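# Six arms hold a cloth above lanterns over patch

## Task

Six arms are mounted on the table top; in the scene frame (metres, heading measured in degrees counter-clockwise from +x) their feet are roughly: arm1 x=-0.87 y=+0.65 z=+0.72 heading -90; arm2 x=-0.87 y=-0.65 z=+0.72 heading +90; arm3 x=+0.00 y=+0.65 z=+0.72 heading -90; arm4 x=+0.00 y=-0.65 z=+0.72 heading +90; arm5 x=+0.87 y=+0.65 z=+0.72 heading -90; arm6 x=+0.87 y=-0.65 z=+0.72 heading +90. Grasp the cloth at its four handles and hold it motionless so that every part of it is about a hand's width higher than the lantern tops and, viewed from above, it lies over the painted patch. At the end the cloth must touch nothing, each lantern must still be upright in its present spot, no arm may be in contact with the cloth fabric (only the handles), and no gripper may be gripping a lantern.

## Robot and tools

Robots. Six identical i2rt Big YAM arms, arm1 to arm6, each with six revolute joints, a two-finger gripper and a wrist camera. Their feet sit at z=+0.72 on the table: arm1, arm3, arm5 along y=+0.65 facing -y, and arm2, arm4, arm6 along y=-0.65 facing +y, at x=-0.87, 0.00 and +0.87. Reach is about 1.0 m from the joint 1 axis. Room cameras: cam_high and cam_low. Wrist cameras: arm1_cam_wrist to arm6_cam_wrist.

Frame. A single scene frame, origin on the floor, +z up, metres. The hand point is midway between the fingertips; the hand z axis runs along the fingers and the fingers close along hand y. No tool takes Cartesian targets; you command joints only.

Joints (absolute angles in radians, gripper in metres, with the tolerance counted as reached):
- joint1_rad -2.879..2.879 (±0.045): yaws the arm about its foot, positive is counter-clockwise seen from above, 0 points the arm the way its foot faces.
- joint2_rad 0..3.141 (±0.14): shoulder; 0 leaves the upper arm pointing back and about level, increasing lifts it and then carries it forward.
- joint3_rad 0..3.019 (±0.09): elbow; 0 is fully folded, larger opens it.
- joint4_rad -1.692..1.57 (±0.055): hand pitch, positive tips the fingers up.
- joint5_rad -1.57..1.57 (±0.03): hand side swing, positive toward the arm's right.
- joint6_rad -2.094..2.094 (±0.035): hand roll, positive clockwise when viewed from behind the hand.
- gripper_m 0..0.093 (±0.003): fingertip gap; grip force tops out near 50 to 62 N per pad, lower on some grippers.
With joints 1 and 6 at 0 and the hand level pointing forward, the wrist camera rides above the hand looking at the fingertips. Joints travel at different speeds, so the hand can sweep a wide curve between postures.

Tools.
- execute_actions: argument actions is a list holding zero or one action. The action is an object keyed by arm name (arm1..arm6); each value is {"joints": {...}} mapping joint names above to absolute targets (not offsets). All named motions start at once and may finish at different moments. An arm or joint you omit keeps chasing its previous target. Optional cameras lists which images to return (names above, or "all"; omitted or null means all, [] means none). An unknown name or out-of-range number rejects the whole call and nothing moves. An empty actions list just reports state and images.
- wait: seconds from 0 to 10; commands nothing new and returns state and images.
- zoom_image: camera plus region [x0, y0, x1, y1] in pixels of that camera's latest full image, origin top-left, at most 504 by 504; gives a finer close-up.
- finished_scene: scene is the number of the scene you are closing; it is final and its result states success and gives the next task. If resuming after a break, first send execute_actions with an empty list to learn the current scene and task.

Reading results. The pictures line gives the camera order of the images. joint_status reports how each commanded joint ended: reached, off_target (resting short and maybe still pushing), contact_stop or time_out (target dropped, holds where it stopped, though a timed-out joint may keep a nearby target and push on), not_followed (a self/inter-arm collision check blocked that arm's joint targets; the gripper part still runs, and the blocked targets may be retried on later actions until replaced or the path clears). A "joint command not followed" line with a cause: line flags this. on_its_own lists what moved or pushed without this call commanding it; its "held at" value is the held target, not the actual position. To relieve a pushing joint, command its reported position. Tiny changes from the current position may not move a joint. A loaded joint left holding tends to sag. If a result reports a stop, later motion and finish calls in that same reply are skipped.

Hazards. Arms do not halt on contact and keep pressing hard. Nothing in the state reports arm-to-arm contact; a forceful squeeze between two arms fails the task and stops everything, and hard impacts may too. The collision check can be late and ignores fingers, gripper housings and wrist cameras between arms, so plan clearances yourself. Sustained pushing or holding heats motors: a MOTOR HOT line appears from 85 °C, and at 100 °C the arm and its gripper go limp and fall (OVER-TEMPERATURE FAULT, joints then show limit_stop_at_motor_heat; resend targets after cooling). Heat partly persists into the next scene. Avoid knocking rigid objects off the work area, dropping or slamming things, and tipping lanterns; objects may be nudged occasionally by outside pushes. The robots keep holding the last command while you think, so leave them in safe, low-effort postures. Faster robot motion is rewarded when the task succeeds.

Each tool is called after ">>>" by a JSON object that holds its "name" and its "arguments".

## Session

>>> {"name": "execute_actions", "arguments": {"actions": []}}

Scene clock: 0.00 s.
Motor temperatures (°C, as the motors report them): arm1=[24 24 23 23 24 26] | arm2=[23 27 26 23 25 24] | arm3=[23 26 24 25 25 26] | arm4=[24 22 23 27 25 24] | arm5=[25 23 24 25 24 24] | arm6=[24 25 27 25 24 25]
arm1.joint_positions: joint1_rad=+0.009 joint2_rad=+0.439 joint3_rad=+1.471 joint4_rad=-1.531 joint5_rad=+0.015 joint6_rad=+0.012 gripper_m=+0.094
arm1.joint_status: not commanded
arm1.hand: x=-0.8774 y=+0.5353 z=+1.3694 quat_wxyz=(-0.361, -0.617, -0.596, +0.366) (m; scene frame)
arm2.joint_positions: joint1_rad=-0.003 joint2_rad=+0.431 joint3_rad=+1.472 joint4_rad=-1.525 joint5_rad=+0.004 joint6_rad=-0.017 gripper_m=+0.095
arm2.joint_status: not commanded
arm2.hand: x=-0.8703 y=-0.5264 z=+1.3414 quat_wxyz=(-0.355, +0.625, -0.589, -0.369) (m; scene frame)
arm3.joint_positions: joint1_rad=-0.005 joint2_rad=+0.449 joint3_rad=+1.456 joint4_rad=-1.551 joint5_rad=+0.002 joint6_rad=-0.012 gripper_m=+0.095
arm3.joint_status: not commanded
arm3.hand: x=+0.0013 y=+0.5239 z=+1.2888 quat_wxyz=(-0.342, -0.613, -0.620, +0.350) (m; scene frame)
arm4.joint_positions: joint1_rad=-0.016 joint2_rad=+0.453 joint3_rad=+1.462 joint4_rad=-1.546 joint5_rad=-0.012 joint6_rad=+0.004 gripper_m=+0.095
arm4.joint_status: not commanded
arm4.hand: x=+0.0025 y=-0.5231 z=+1.3441 quat_wxyz=(-0.337, +0.620, -0.611, -0.360) (m; scene frame)
arm5.joint_positions: joint1_rad=+0.011 joint2_rad=+0.455 joint3_rad=+1.476 joint4_rad=-1.530 joint5_rad=-0.017 joint6_rad=+0.004 gripper_m=+0.095
arm5.joint_status: not commanded
arm5.hand: x=+0.8713 y=+0.5247 z=+1.2914 quat_wxyz=(-0.364, -0.608, -0.611, +0.352) (m; scene frame)
arm6.joint_positions: joint1_rad=-0.008 joint2_rad=+0.425 joint3_rad=+1.451 joint4_rad=-1.553 joint5_rad=+0.008 joint6_rad=-0.008 gripper_m=+0.094
arm6.joint_status: not commanded
arm6.hand: x=+0.8703 y=-0.5274 z=+1.2973 quat_wxyz=(-0.354, +0.616, -0.615, -0.342) (m; scene frame)
pictures: arm1_cam_wrist, arm2_cam_wrist, arm3_cam_wrist, arm4_cam_wrist, arm5_cam_wrist, arm6_cam_wrist, cam_high, cam_low
Images, in order (width x height): arm1_cam_wrist 504x504, arm2_cam_wrist 504x504, arm3_cam_wrist 504x504, arm4_cam_wrist 504x504, arm5_cam_wrist 504x504, arm6_cam_wrist 504x504, cam_high 896x504, cam_low 896x504.

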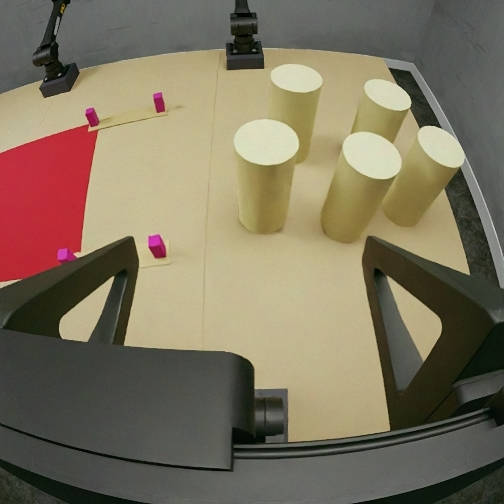

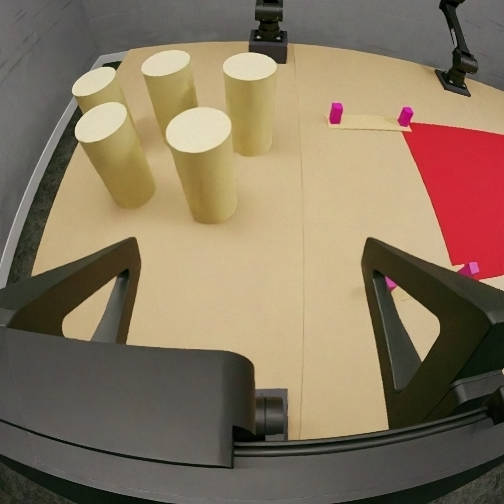

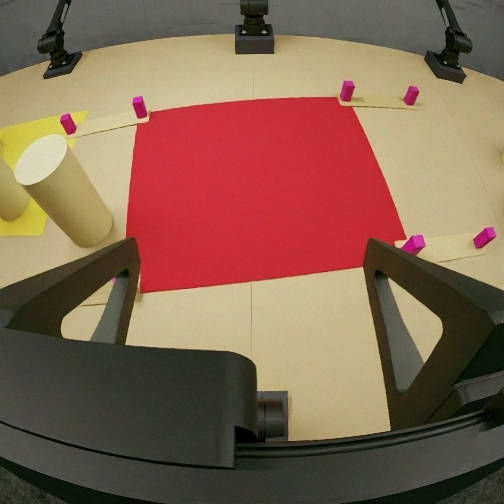

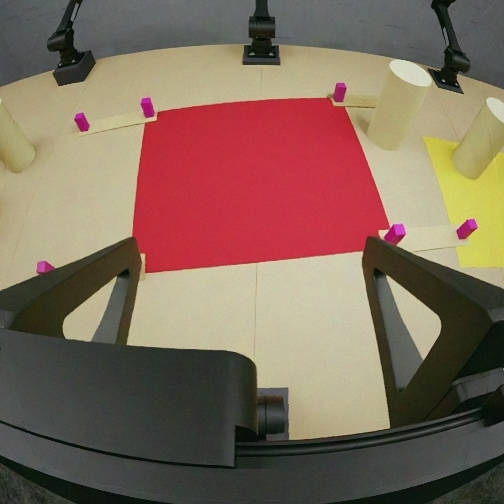

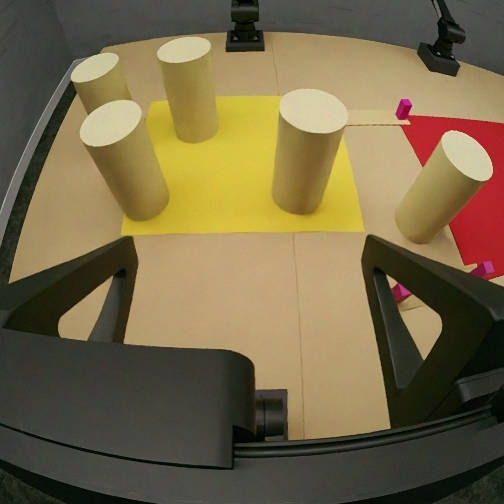

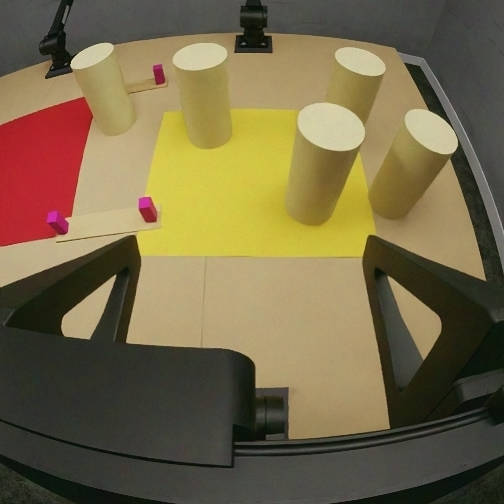

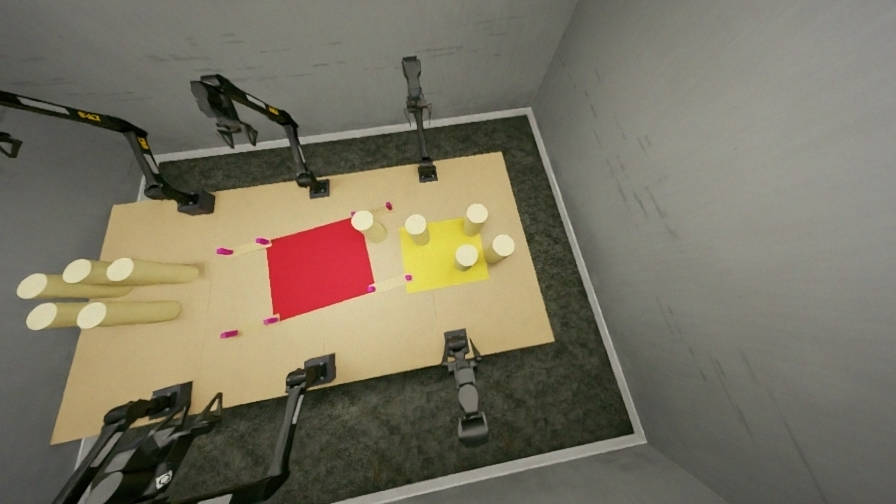

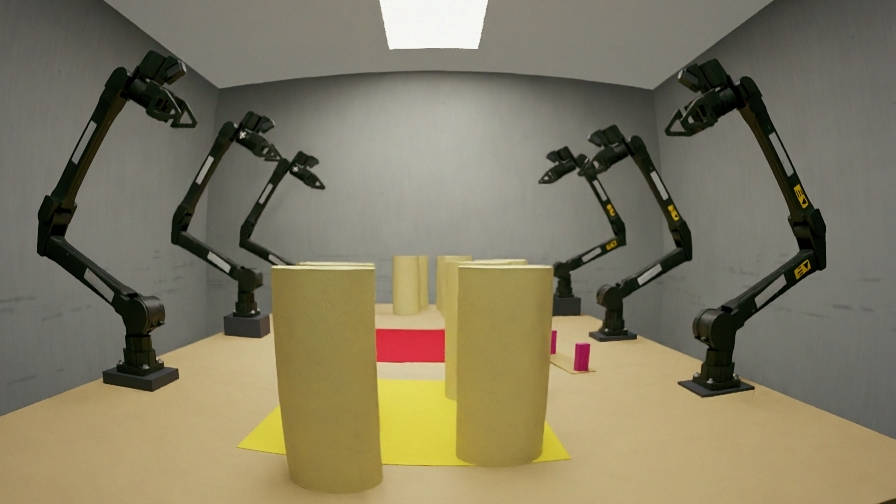

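>>> {"name": "execute_actions", "arguments": {"actions": [{"arm3":{"joints":{"joint1_rad":-0.7,"joint2_rad":1.6,"joint3_rad":1.5,"joint4_rad":-1.47,"joint6_rad":0.75}},"arm4":{"joints":{"joint1_rad":0.77,"joint2_rad":1.3,"joint3_rad":1.2,"joint4_rad":-1.47,"joint6_rad":-0.92}},"arm5":{"joints":{"joint1_rad":-1.15,"joint2_rad":1.6,"joint3_rad":1.7,"joint4_rad":-1.67,"joint6_rad":0.3}},"arm6":{"joints":{"joint1_rad":0.86,"joint2_rad":1.8,"joint3_rad":1.7,"joint4_rad":-1.47,"joint6_rad":-0.83}},"arm1":{"joints":{"joint4_rad":-1.03}},"arm2":{"joints":{"joint3_rad":1.0,"joint4_rad":-1.05}}}], "cameras": ["arm3_cam_wrist","arm4_cam_wrist","arm5_cam_wrist","arm6_cam_wrist","cam_high"]}}

Scene clock: 15.90 s.
Motor temperatures (°C, as the motors report them): arm1=[24 24 24 23 24 26] | arm2=[23 27 28 24 25 24] | arm3=[23 26 26 25 25 26] | arm4=[24 23 25 27 25 24] | arm5=[25 23 25 25 24 24] | arm6=[24 25 29 25 24 25]
arm1.joint_positions: joint1_rad=+0.009 joint2_rad=+0.439 joint3_rad=+1.471 joint4_rad=-1.045 joint5_rad=+0.015 joint6_rad=+0.012 gripper_m=+0.094
arm1.joint_status: all done
arm1.hand: x=-0.8783 y=+0.5063 z=+1.4840 quat_wxyz=(-0.497, -0.512, -0.490, +0.501) (m; scene frame)
arm2.joint_positions: joint1_rad=-0.003 joint2_rad=+0.438 joint3_rad=+1.004 joint4_rad=-1.076 joint5_rad=+0.004 joint6_rad=-0.017 gripper_m=+0.095
arm2.joint_status: all done
arm2.hand: x=-0.8775 y=-0.4004 z=+1.2118 quat_wxyz=(-0.347, +0.630, -0.594, -0.361) (m; scene frame)
arm3.joint_positions: joint1_rad=-0.699 joint2_rad=+1.594 joint3_rad=+1.480 joint4_rad=-1.474 joint5_rad=+0.002 joint6_rad=+0.741 gripper_m=+0.095
arm3.joint_status: all done
arm3.hand: x=-0.3029 y=+0.2856 z=+0.9560 quat_wxyz=(+0.008, -0.998, -0.068, -0.003) (m; scene frame)
arm4.joint_positions: joint1_rad=+0.772 joint2_rad=+1.286 joint3_rad=+1.188 joint4_rad=-1.475 joint5_rad=-0.011 joint6_rad=-0.902 gripper_m=+0.095
arm4.joint_status: all done
arm4.hand: x=-0.2584 y=-0.4015 z=+1.0221 quat_wxyz=(+0.005, +0.998, +0.069, -0.009) (m; scene frame)
arm5.joint_positions: joint1_rad=-1.159 joint2_rad=+1.603 joint3_rad=+1.679 joint4_rad=-1.657 joint5_rad=-0.018 joint6_rad=+0.288 gripper_m=+0.095
arm5.joint_status: all done
arm5.hand: x=+0.4283 y=+0.4607 z=+1.0169 quat_wxyz=(-0.007, -0.998, -0.056, -0.009) (m; scene frame)
arm6.joint_positions: joint1_rad=+0.866 joint2_rad=+1.782 joint3_rad=+1.697 joint4_rad=-1.467 joint5_rad=+0.009 joint6_rad=-0.816 gripper_m=+0.094
arm6.joint_status: all done
arm6.hand: x=+0.4479 y=-0.2894 z=+0.9495 quat_wxyz=(-0.003, +0.998, +0.058, -0.002) (m; scene frame)
pictures: arm3_cam_wrist, arm4_cam_wrist, arm5_cam_wrist, arm6_cam_wrist, cam_high
Images, in order (width x height): arm3_cam_wrist 504x504, arm4_cam_wrist 504x504, arm5_cam_wrist 504x504, arm6_cam_wrist 504x504, cam_high 896x504.

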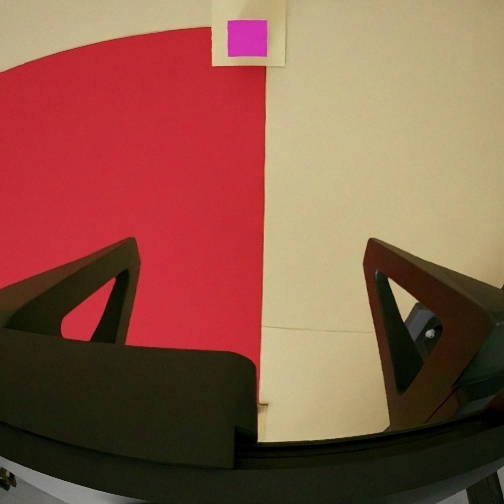

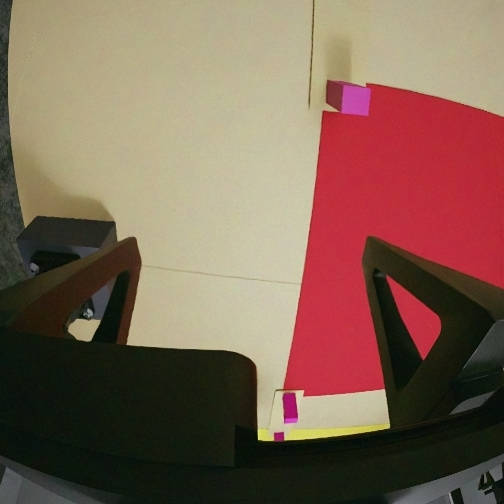

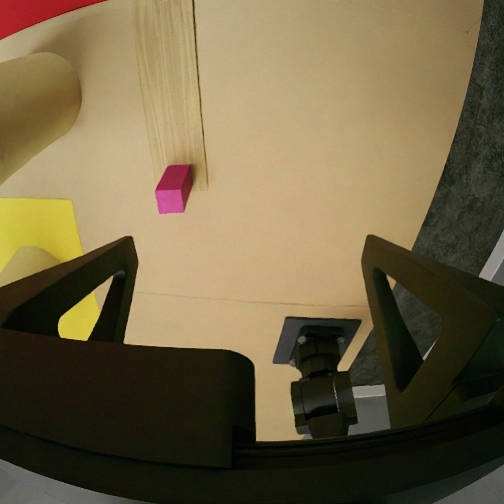

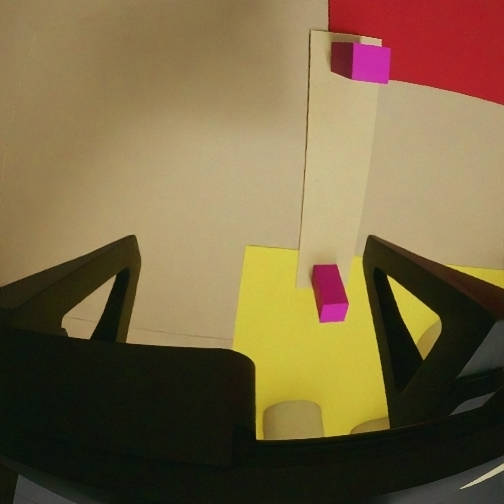

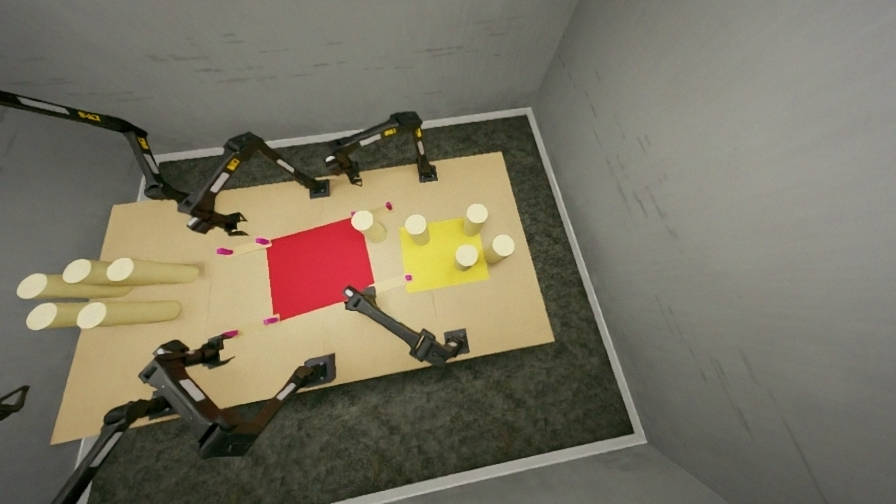

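>>> {"name": "execute_actions", "arguments": {"actions": [{"arm3":{"joints":{"joint1_rad":-0.87,"joint2_rad":1.987,"joint3_rad":1.72,"joint4_rad":-1.54,"joint5_rad":-0.24,"joint6_rad":0.58}},"arm4":{"joints":{"joint2_rad":1.877,"joint3_rad":1.4,"joint4_rad":-1.335,"joint5_rad":0.24}},"arm5":{"joints":{"joint1_rad":-1.11,"joint2_rad":2.136,"joint3_rad":2.03,"joint4_rad":-1.45,"joint6_rad":0.34}},"arm6":{"joints":{"joint2_rad":2.196,"joint3_rad":2.08,"joint4_rad":-1.45}}}], "cameras": ["arm3_cam_wrist","arm4_cam_wrist","arm5_cam_wrist","arm6_cam_wrist","cam_low"]}}

Scene clock: 57.43 s.
Motor temperatures (°C, as the motors report them): arm1=[24 24 25 24 24 26] | arm2=[23 27 30 24 25 24] | arm3=[23 28 29 25 25 26] | arm4=[24 23 28 27 25 25] | arm5=[25 25 28 25 24 24] | arm6=[24 27 32 25 24 25]
arm1.joint_positions: joint1_rad=+0.009 joint2_rad=+0.439 joint3_rad=+1.471 joint4_rad=-1.045 joint5_rad=+0.015 joint6_rad=+0.012 gripper_m=+0.094
arm1.joint_status: not commanded
arm1.hand: x=-0.8783 y=+0.5063 z=+1.4840 quat_wxyz=(-0.497, -0.512, -0.490, +0.501) (m; scene frame)
arm2.joint_positions: joint1_rad=-0.003 joint2_rad=+0.438 joint3_rad=+1.004 joint4_rad=-1.076 joint5_rad=+0.004 joint6_rad=-0.017 gripper_m=+0.095
arm2.joint_status: not commanded
arm2.hand: x=-0.8775 y=-0.4004 z=+1.2118 quat_wxyz=(-0.347, +0.630, -0.594, -0.361) (m; scene frame)
arm3.joint_positions: joint1_rad=-0.882 joint2_rad=+2.004 joint3_rad=+1.688 joint4_rad=-1.532 joint5_rad=-0.236 joint6_rad=+0.589 gripper_m=+0.095
arm3.joint_status: all done
arm3.hand: x=-0.3888 y=+0.2742 z=+0.8328 quat_wxyz=(-0.010, -0.983, -0.035, -0.178) (m; scene frame)
arm4.joint_positions: joint1_rad=+0.772 joint2_rad=+1.889 joint3_rad=+1.384 joint4_rad=-1.340 joint5_rad=+0.237 joint6_rad=-0.904 gripper_m=+0.095
arm4.joint_status: all done
arm4.hand: x=-0.3133 y=-0.2929 z=+0.8445 quat_wxyz=(+0.023, +0.981, +0.085, +0.172) (m; scene frame)
arm5.joint_positions: joint1_rad=-1.111 joint2_rad=+2.128 joint3_rad=+1.995 joint4_rad=-1.458 joint5_rad=-0.018 joint6_rad=+0.328 gripper_m=+0.095
arm5.joint_status: all done
arm5.hand: x=+0.2820 y=+0.3645 z=+0.8463 quat_wxyz=(-0.005, -0.998, -0.060, -0.013) (m; scene frame)
arm6.joint_positions: joint1_rad=+0.866 joint2_rad=+2.196 joint3_rad=+2.031 joint4_rad=-1.454 joint5_rad=+0.009 joint6_rad=-0.817 gripper_m=+0.094
arm6.joint_status: all done
arm6.hand: x=+0.3637 y=-0.2196 z=+0.8295 quat_wxyz=(+0.020, +0.998, +0.058, +0.022) (m; scene frame)
pictures: arm3_cam_wrist, arm4_cam_wrist, arm5_cam_wrist, arm6_cam_wrist, cam_low
Images, in order (width x height): arm3_cam_wrist 504x504, arm4_cam_wrist 504x504, arm5_cam_wrist 504x504, arm6_cam_wrist 504x504, cam_low 896x504.

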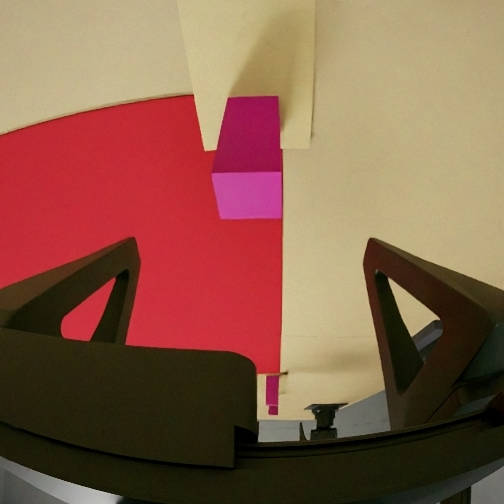

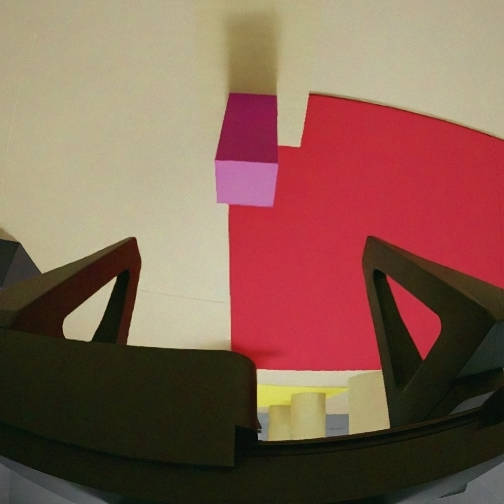

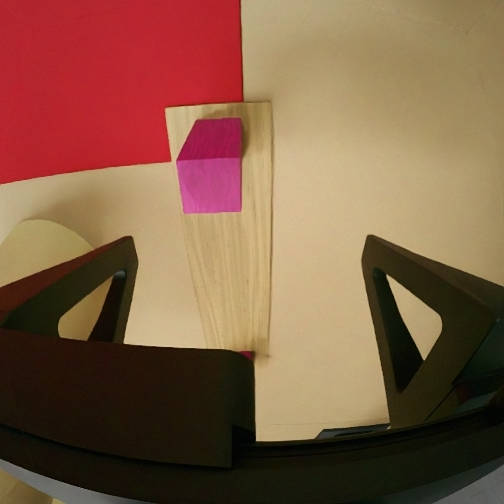

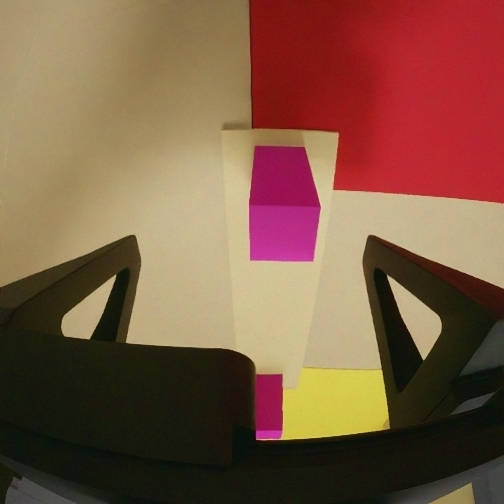

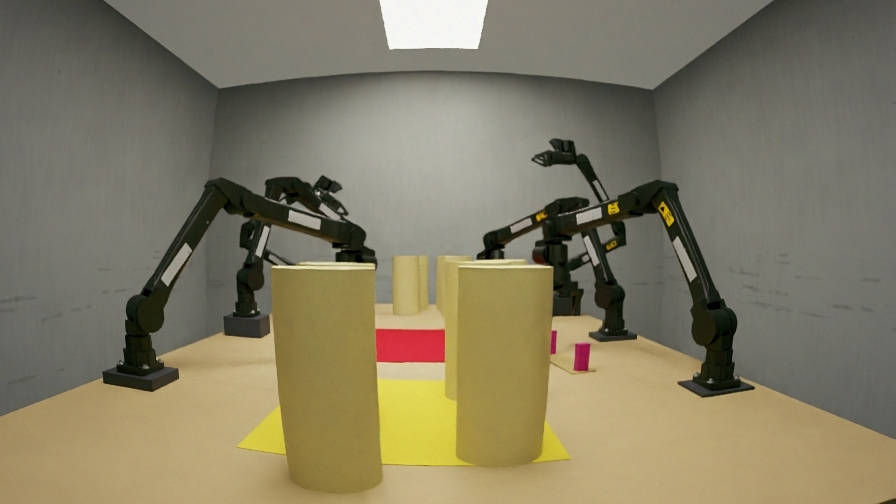

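>>> {"name": "execute_actions", "arguments": {"actions": [{"arm3":{"joints":{"joint2_rad":2.05,"joint3_rad":1.63,"joint4_rad":-1.4,"joint6_rad":0.53}},"arm4":{"joints":{"joint2_rad":1.985,"joint3_rad":1.325,"joint4_rad":-1.16,"joint6_rad":-0.86}},"arm5":{"joints":{"joint1_rad":-1.08,"joint2_rad":2.19,"joint3_rad":1.89,"joint4_rad":-1.27}},"arm6":{"joints":{"joint1_rad":0.835,"joint2_rad":2.234,"joint3_rad":1.95,"joint4_rad":-1.31}}}], "cameras": ["arm3_cam_wrist","arm4_cam_wrist","arm5_cam_wrist","arm6_cam_wrist"]}}

Scene clock: 65.87 s.
Motor temperatures (°C, as the motors report them): arm1=[24 24 25 24 24 26] | arm2=[23 27 30 24 25 24] | arm3=[23 29 30 25 25 26] | arm4=[24 24 28 27 25 25] | arm5=[25 26 29 25 24 24] | arm6=[24 28 33 25 24 25]
arm1.joint_positions: joint1_rad=+0.009 joint2_rad=+0.439 joint3_rad=+1.471 joint4_rad=-1.045 joint5_rad=+0.015 joint6_rad=+0.012 gripper_m=+0.094
arm1.joint_status: not commanded
arm1.hand: x=-0.8783 y=+0.5063 z=+1.4840 quat_wxyz=(-0.497, -0.512, -0.490, +0.501) (m; scene frame)
arm2.joint_positions: joint1_rad=-0.003 joint2_rad=+0.438 joint3_rad=+1.004 joint4_rad=-1.076 joint5_rad=+0.004 joint6_rad=-0.017 gripper_m=+0.095
arm2.joint_status: not commanded
arm2.hand: x=-0.8775 y=-0.4004 z=+1.2118 quat_wxyz=(-0.347, +0.630, -0.594, -0.361) (m; scene frame)
arm3.joint_positions: joint1_rad=-0.882 joint2_rad=+2.039 joint3_rad=+1.621 joint4_rad=-1.410 joint5_rad=-0.236 joint6_rad=+0.539 gripper_m=+0.095
arm3.joint_status: all done
arm3.hand: x=-0.3903 y=+0.2732 z=+0.7877 quat_wxyz=(-0.020, -0.983, -0.061, -0.169) (m; scene frame)
arm4.joint_positions: joint1_rad=+0.772 joint2_rad=+1.978 joint3_rad=+1.319 joint4_rad=-1.171 joint5_rad=+0.237 joint6_rad=-0.877 gripper_m=+0.095
arm4.joint_status: all done
arm4.hand: x=-0.3145 y=-0.2926 z=+0.7767 quat_wxyz=(+0.015, +0.983, +0.071, +0.167) (m; scene frame)
arm5.joint_positions: joint1_rad=-1.082 joint2_rad=+2.193 joint3_rad=+1.882 joint4_rad=-1.285 joint5_rad=-0.018 joint6_rad=+0.328 gripper_m=+0.095
arm5.joint_status: all done
arm5.hand: x=+0.2890 y=+0.3473 z=+0.7624 quat_wxyz=(-0.004, -0.997, -0.074, -0.016) (m; scene frame)
arm6.joint_positions: joint1_rad=+0.835 joint2_rad=+2.208 joint3_rad=+1.962 joint4_rad=-1.320 joint5_rad=+0.009 joint6_rad=-0.817 gripper_m=+0.094
arm6.joint_status: all done
arm6.hand: x=+0.3701 y=-0.1981 z=+0.7954 quat_wxyz=(+0.002, +0.999, +0.043, +0.003) (m; scene frame)
pictures: arm3_cam_wrist, arm4_cam_wrist, arm5_cam_wrist, arm6_cam_wrist
Images, in order (width x height): arm3_cam_wrist 504x504, arm4_cam_wrist 504x504, arm5_cam_wrist 504x504, arm6_cam_wrist 504x504.

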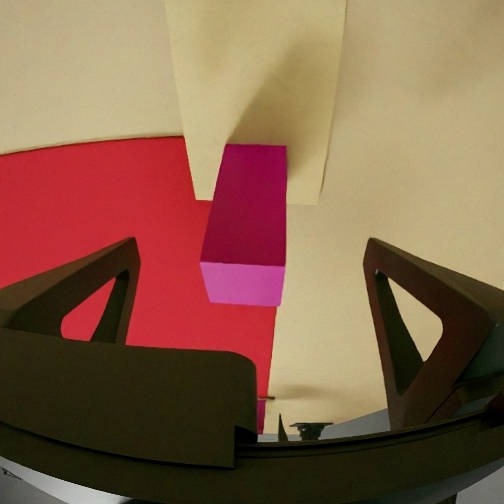

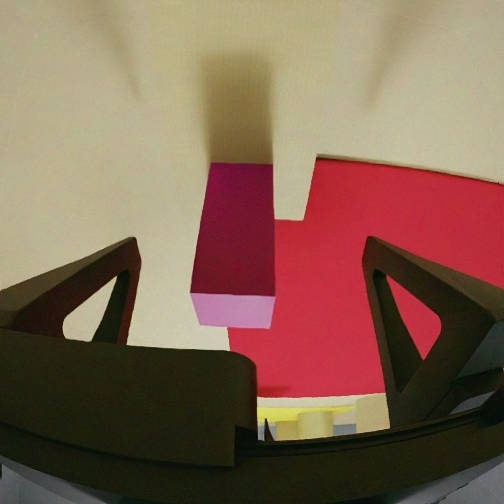

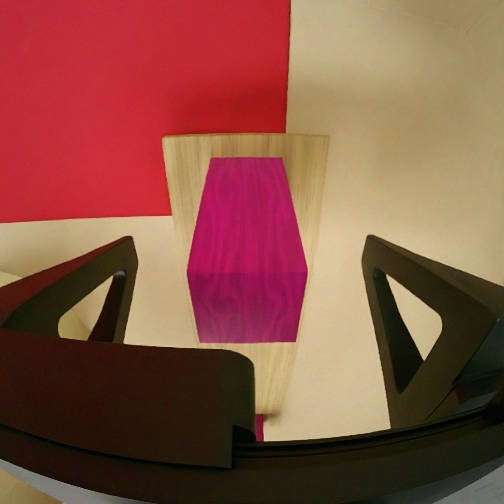

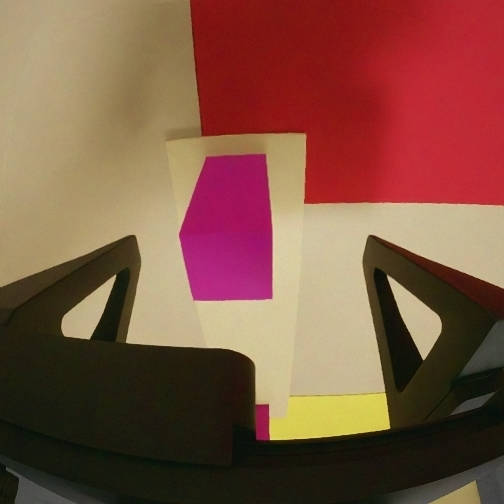

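>>> {"name": "execute_actions", "arguments": {"actions": [{"arm3":{"joints":{"joint1_rad":-0.85,"joint2_rad":2.1,"joint4_rad":-1.46}},"arm4":{"joints":{"joint1_rad":0.745,"joint2_rad":2.025,"joint4_rad":-1.25}},"arm6":{"joints":{"joint3_rad":1.89,"joint4_rad":-1.29}}}], "cameras": []}}

>>> {"name": "execute_actions", "arguments": {"actions": [{"arm3":{"joints":{"gripper_m":0}},"arm4":{"joints":{"gripper_m":0}},"arm5":{"joints":{"gripper_m":0}},"arm6":{"joints":{"gripper_m":0}}}], "cameras": ["arm3_cam_wrist","arm4_cam_wrist","arm5_cam_wrist","arm6_cam_wrist"]}}

Scene clock: 76.30 s.
Motor temperatures (°C, as the motors report them): arm1=[24 24 25 24 24 26] | arm2=[23 27 30 24 25 24] | arm3=[23 29 29 25 25 26] | arm4=[24 24 27 27 25 25] | arm5=[25 27 28 25 24 24] | arm6=[24 29 32 25 24 25]
arm1.joint_positions: joint1_rad=+0.009 joint2_rad=+0.439 joint3_rad=+1.471 joint4_rad=-1.045 joint5_rad=+0.015 joint6_rad=+0.012 gripper_m=+0.094
arm1.joint_status: not commanded
arm1.hand: x=-0.8783 y=+0.5063 z=+1.4840 quat_wxyz=(-0.497, -0.512, -0.490, +0.501) (m; scene frame)
arm2.joint_positions: joint1_rad=-0.003 joint2_rad=+0.438 joint3_rad=+1.004 joint4_rad=-1.076 joint5_rad=+0.004 joint6_rad=-0.017 gripper_m=+0.095
arm2.joint_status: not commanded
arm2.hand: x=-0.8775 y=-0.4004 z=+1.2118 quat_wxyz=(-0.347, +0.630, -0.594, -0.361) (m; scene frame)
arm3.joint_positions: joint1_rad=-0.860 joint2_rad=+2.086 joint3_rad=+1.621 joint4_rad=-1.448 joint5_rad=-0.236 joint6_rad=+0.539 gripper_m=+0.095
arm3.joint_status: all done
arm3.hand: x=-0.3722 y=+0.2735 z=+0.7661 quat_wxyz=(+0.007, -0.977, -0.066, -0.203) (m; scene frame)
arm4.joint_positions: joint1_rad=+0.748 joint2_rad=+1.998 joint3_rad=+1.319 joint4_rad=-1.238 joint5_rad=+0.237 joint6_rad=-0.877 gripper_m=+0.095
arm4.joint_status: all done
arm4.hand: x=-0.2926 y=-0.2979 z=+0.7726 quat_wxyz=(+0.049, +0.977, +0.064, +0.196) (m; scene frame)
arm5.joint_positions: joint1_rad=-1.082 joint2_rad=+2.193 joint3_rad=+1.882 joint4_rad=-1.285 joint5_rad=-0.018 joint6_rad=+0.328 gripper_m=+0.095
arm5.joint_status: not commanded
arm5.hand: x=+0.2890 y=+0.3473 z=+0.7624 quat_wxyz=(-0.004, -0.997, -0.074, -0.016) (m; scene frame)
arm6.joint_positions: joint1_rad=+0.835 joint2_rad=+2.210 joint3_rad=+1.900 joint4_rad=-1.298 joint5_rad=+0.009 joint6_rad=-0.817 gripper_m=+0.094
arm6.joint_status: all done
arm6.hand: x=+0.3824 y=-0.2094 z=+0.7719 quat_wxyz=(+0.016, +0.999, +0.043, +0.018) (m; scene frame)
pictures: none
No camera images: the call's "cameras" was empty. Leave "cameras" out to get every camera's image.

Scene clock: 77.03 s.
Motor temperatures (°C, as the motors report them): arm1=[24 24 25 24 24 26] | arm2=[23 27 30 24 25 24] | arm3=[23 29 29 25 25 26] | arm4=[24 24 27 27 25 25] | arm5=[25 27 28 25 24 24] | arm6=[24 29 32 25 24 25]
arm1.joint_positions: joint1_rad=+0.009 joint2_rad=+0.439 joint3_rad=+1.471 joint4_rad=-1.045 joint5_rad=+0.015 joint6_rad=+0.012 gripper_m=+0.094
arm1.joint_status: not commanded
arm1.hand: x=-0.8783 y=+0.5063 z=+1.4840 quat_wxyz=(-0.497, -0.512, -0.490, +0.501) (m; scene frame)
arm2.joint_positions: joint1_rad=-0.003 joint2_rad=+0.438 joint3_rad=+1.004 joint4_rad=-1.076 joint5_rad=+0.004 joint6_rad=-0.017 gripper_m=+0.095
arm2.joint_status: not commanded
arm2.hand: x=-0.8775 y=-0.4004 z=+1.2118 quat_wxyz=(-0.347, +0.630, -0.594, -0.361) (m; scene frame)
arm3.joint_positions: joint1_rad=-0.860 joint2_rad=+2.086 joint3_rad=+1.621 joint4_rad=-1.448 joint5_rad=-0.237 joint6_rad=+0.537 gripper_m=+0.029
arm3.joint_status: gripper_m off_target (ended at +0.029, target +0.000)
arm3.hand: x=-0.3721 y=+0.2733 z=+0.7661 quat_wxyz=(+0.006, -0.977, -0.067, -0.204) (m; scene frame)
arm4.joint_positions: joint1_rad=+0.748 joint2_rad=+1.998 joint3_rad=+1.319 joint4_rad=-1.238 joint5_rad=+0.239 joint6_rad=-0.871 gripper_m=+0.030
arm4.joint_status: gripper_m off_target (ended at +0.030, target +0.000)
arm4.hand: x=-0.2925 y=-0.2978 z=+0.7726 quat_wxyz=(+0.048, +0.977, +0.061, +0.196) (m; scene frame)
arm5.joint_positions: joint1_rad=-1.082 joint2_rad=+2.193 joint3_rad=+1.882 joint4_rad=-1.284 joint5_rad=-0.018 joint6_rad=+0.328 gripper_m=+0.029
arm5.joint_status: gripper_m off_target (ended at +0.029, target +0.000)
arm5.hand: x=+0.2888 y=+0.3471 z=+0.7624 quat_wxyz=(-0.004, -0.997, -0.074, -0.016) (m; scene frame)
arm6.joint_positions: joint1_rad=+0.835 joint2_rad=+2.210 joint3_rad=+1.900 joint4_rad=-1.294 joint5_rad=+0.010 joint6_rad=-0.821 gripper_m=+0.028
arm6.joint_status: gripper_m off_target (ended at +0.028, target +0.000)
arm6.hand: x=+0.3816 y=-0.2086 z=+0.7719 quat_wxyz=(+0.015, +0.999, +0.045, +0.017) (m; scene frame)
pictures: arm3_cam_wrist, arm4_cam_wrist, arm5_cam_wrist, arm6_cam_wrist
Images, in order (width x height): arm3_cam_wrist 504x504, arm4_cam_wrist 504x504, arm5_cam_wrist 504x504, arm6_cam_wrist 504x504.

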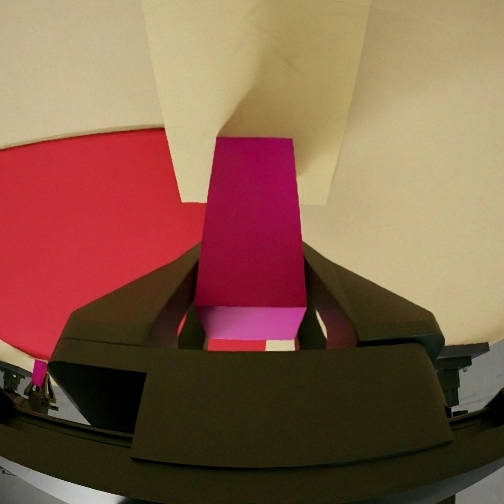

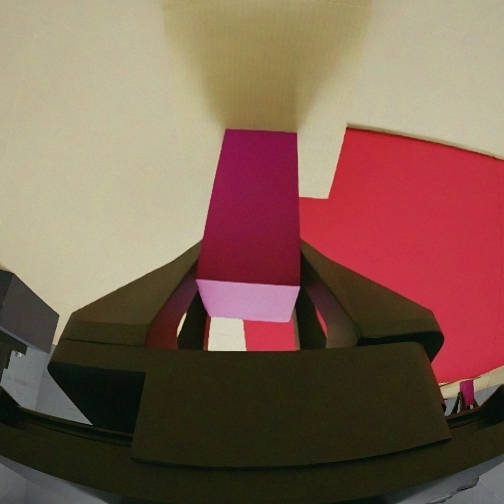

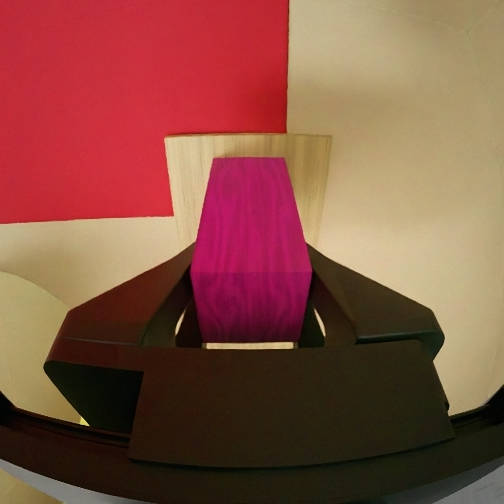

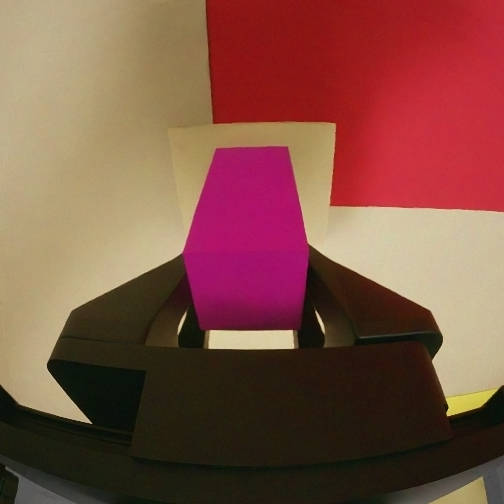

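>>> {"name": "execute_actions", "arguments": {"actions": [{"arm3":{"joints":{"joint1_rad":-0.78,"joint2_rad":1.775,"joint3_rad":1.85,"joint4_rad":-1.69,"joint5_rad":0,"joint6_rad":0.65}},"arm4":{"joints":{"joint1_rad":0.66,"joint2_rad":1.707,"joint3_rad":1.61,"joint4_rad":-1.69,"joint5_rad":0,"joint6_rad":-1.0}},"arm5":{"joints":{"joint2_rad":2.04,"joint3_rad":2.3,"joint4_rad":-1.69}},"arm6":{"joints":{"joint2_rad":2.07,"joint3_rad":2.3,"joint4_rad":-1.69}}}], "cameras": []}}

>>> {"name": "execute_actions", "arguments": {"actions": [{"arm3":{"joints":{"joint2_rad":1.614,"joint3_rad":2.29}},"arm4":{"joints":{"joint2_rad":1.44,"joint3_rad":1.97}},"arm5":{"joints":{"joint2_rad":1.99,"joint3_rad":2.84}},"arm6":{"joints":{"joint2_rad":2.0,"joint3_rad":2.82}}}], "cameras": ["cam_high","cam_low"]}}

Scene clock: 94.10 s.
Motor temperatures (°C, as the motors report them): arm1=[24 24 25 24 24 26] | arm2=[23 27 30 24 25 24] | arm3=[23 29 29 25 25 26] | arm4=[24 24 27 27 25 25] | arm5=[25 28 28 25 24 24] | arm6=[24 30 32 25 24 25]
arm1.joint_positions: joint1_rad=+0.009 joint2_rad=+0.439 joint3_rad=+1.471 joint4_rad=-1.045 joint5_rad=+0.015 joint6_rad=+0.012 gripper_m=+0.094
arm1.joint_status: not commanded
arm1.hand: x=-0.8783 y=+0.5063 z=+1.4840 quat_wxyz=(-0.497, -0.512, -0.490, +0.501) (m; scene frame)
arm2.joint_positions: joint1_rad=-0.003 joint2_rad=+0.438 joint3_rad=+1.004 joint4_rad=-1.076 joint5_rad=+0.004 joint6_rad=-0.017 gripper_m=+0.095
arm2.joint_status: not commanded
arm2.hand: x=-0.8775 y=-0.4004 z=+1.2118 quat_wxyz=(-0.347, +0.630, -0.594, -0.361) (m; scene frame)
arm3.joint_positions: joint1_rad=-0.765 joint2_rad=+1.774 joint3_rad=+1.830 joint4_rad=-1.688 joint5_rad=-0.009 joint6_rad=+0.639 gripper_m=+0.029
arm3.joint_status: all done
arm3.hand: x=-0.3641 y=+0.2633 z=+1.0016 quat_wxyz=(+0.018, -0.996, -0.086, -0.024) (m; scene frame)
arm4.joint_positions: joint1_rad=+0.647 joint2_rad=+1.698 joint3_rad=+1.597 joint4_rad=-1.682 joint5_rad=+0.012 joint6_rad=-0.978 gripper_m=+0.030
arm4.joint_status: all done
arm4.hand: x=-0.2888 y=-0.2866 z=+1.0109 quat_wxyz=(+0.082, +0.994, +0.046, +0.062) (m; scene frame)
arm5.joint_positions: joint1_rad=-1.079 joint2_rad=+2.052 joint3_rad=+2.283 joint4_rad=-1.665 joint5_rad=-0.021 joint6_rad=+0.328 gripper_m=+0.029
arm5.joint_status: all done
joint sent to its limit — the command would take arm5.joint4_rad past its lower limit, so that joint was sent only as far as its limit.
arm5.hand: x=+0.2833 y=+0.3412 z=+1.0055 quat_wxyz=(-0.037, -0.995, -0.076, +0.058) (m; scene frame)
arm6.joint_positions: joint1_rad=+0.835 joint2_rad=+2.058 joint3_rad=+2.278 joint4_rad=-1.674 joint5_rad=+0.008 joint6_rad=-0.821 gripper_m=+0.028
arm6.joint_status: all done
arm6.hand: x=+0.3786 y=-0.2040 z=+1.0126 quat_wxyz=(-0.037, +0.998, +0.044, -0.038) (m; scene frame)
pictures: none
No camera images: the call's "cameras" was empty. Leave "cameras" out to get every camera's image.

Scene clock: 95.73 s.
Motor temperatures (°C, as the motors report them): arm1=[24 24 25 24 24 26] | arm2=[23 27 30 24 25 24] | arm3=[23 29 29 25 25 26] | arm4=[24 24 27 27 25 25] | arm5=[25 28 28 25 24 24] | arm6=[24 30 32 25 24 25]
arm1.joint_positions: joint1_rad=+0.009 joint2_rad=+0.439 joint3_rad=+1.471 joint4_rad=-1.045 joint5_rad=+0.015 joint6_rad=+0.012 gripper_m=+0.094
arm1.joint_status: not commanded
arm1.hand: x=-0.8783 y=+0.5063 z=+1.4840 quat_wxyz=(-0.497, -0.512, -0.490, +0.501) (m; scene frame)
arm2.joint_positions: joint1_rad=-0.003 joint2_rad=+0.438 joint3_rad=+1.004 joint4_rad=-1.076 joint5_rad=+0.004 joint6_rad=-0.017 gripper_m=+0.095
arm2.joint_status: not commanded
arm2.hand: x=-0.8775 y=-0.4004 z=+1.2118 quat_wxyz=(-0.347, +0.630, -0.594, -0.361) (m; scene frame)
arm3.joint_positions: joint1_rad=-0.765 joint2_rad=+1.610 joint3_rad=+2.271 joint4_rad=-1.693 joint5_rad=-0.007 joint6_rad=+0.644 gripper_m=+0.029
arm3.joint_status: all done
arm3.hand: x=-0.3641 y=+0.2619 z=+1.2672 quat_wxyz=(-0.178, -0.960, -0.082, +0.198) (m; scene frame)
arm4.joint_positions: joint1_rad=+0.647 joint2_rad=+1.444 joint3_rad=+1.956 joint4_rad=-1.686 joint5_rad=+0.009 joint6_rad=-0.984 gripper_m=+0.030
arm4.joint_status: all done
arm4.hand: x=-0.2885 y=-0.2834 z=+1.2676 quat_wxyz=(-0.161, +0.979, +0.045, -0.119) (m; scene frame)
arm5.joint_positions: joint1_rad=-1.079 joint2_rad=+2.000 joint3_rad=+2.816 joint4_rad=-1.673 joint5_rad=-0.021 joint6_rad=+0.328 gripper_m=+0.029
arm5.joint_status: all done
arm5.hand: x=+0.2818 y=+0.3409 z=+1.2658 quat_wxyz=(-0.147, -0.934, -0.074, +0.317) (m; scene frame)
arm6.joint_positions: joint1_rad=+0.835 joint2_rad=+1.991 joint3_rad=+2.791 joint4_rad=-1.679 joint5_rad=+0.008 joint6_rad=-0.821 gripper_m=+0.028
arm6.joint_status: all done
arm6.hand: x=+0.3770 y=-0.2000 z=+1.2727 quat_wxyz=(-0.234, +0.942, +0.040, -0.238) (m; scene frame)
pictures: cam_high, cam_low
Images, in order (width x height): cam_high 896x504, cam_low 896x504.

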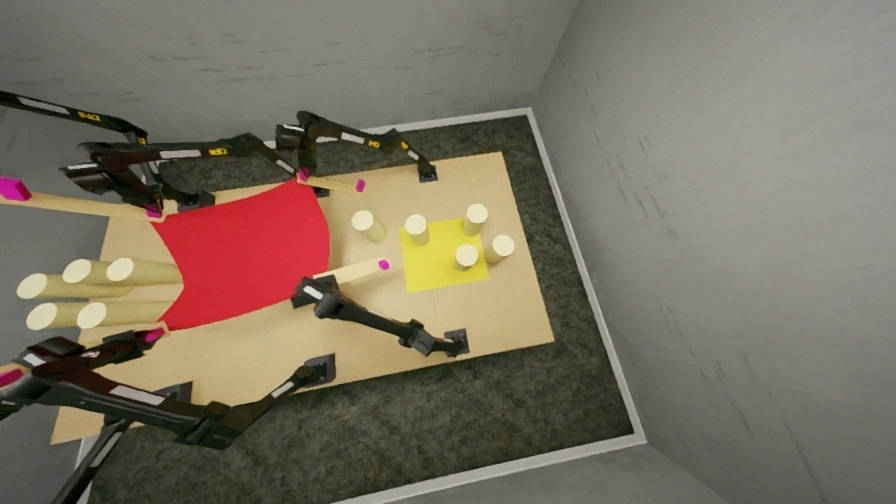

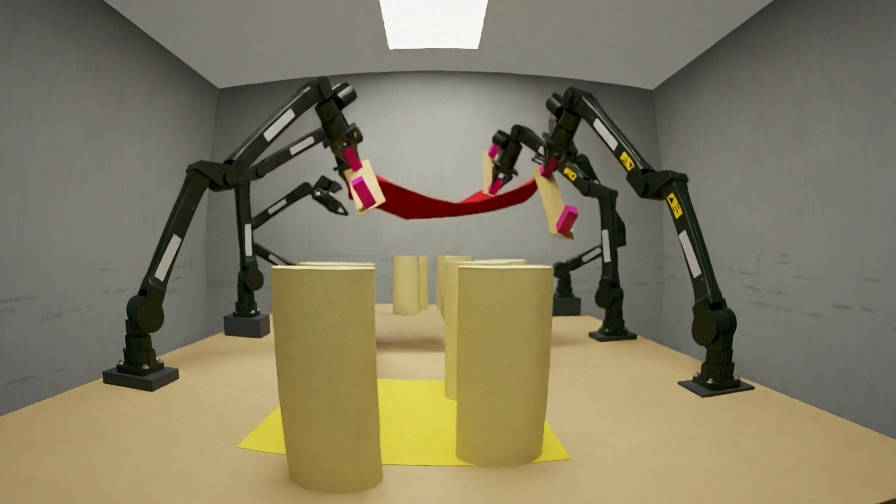

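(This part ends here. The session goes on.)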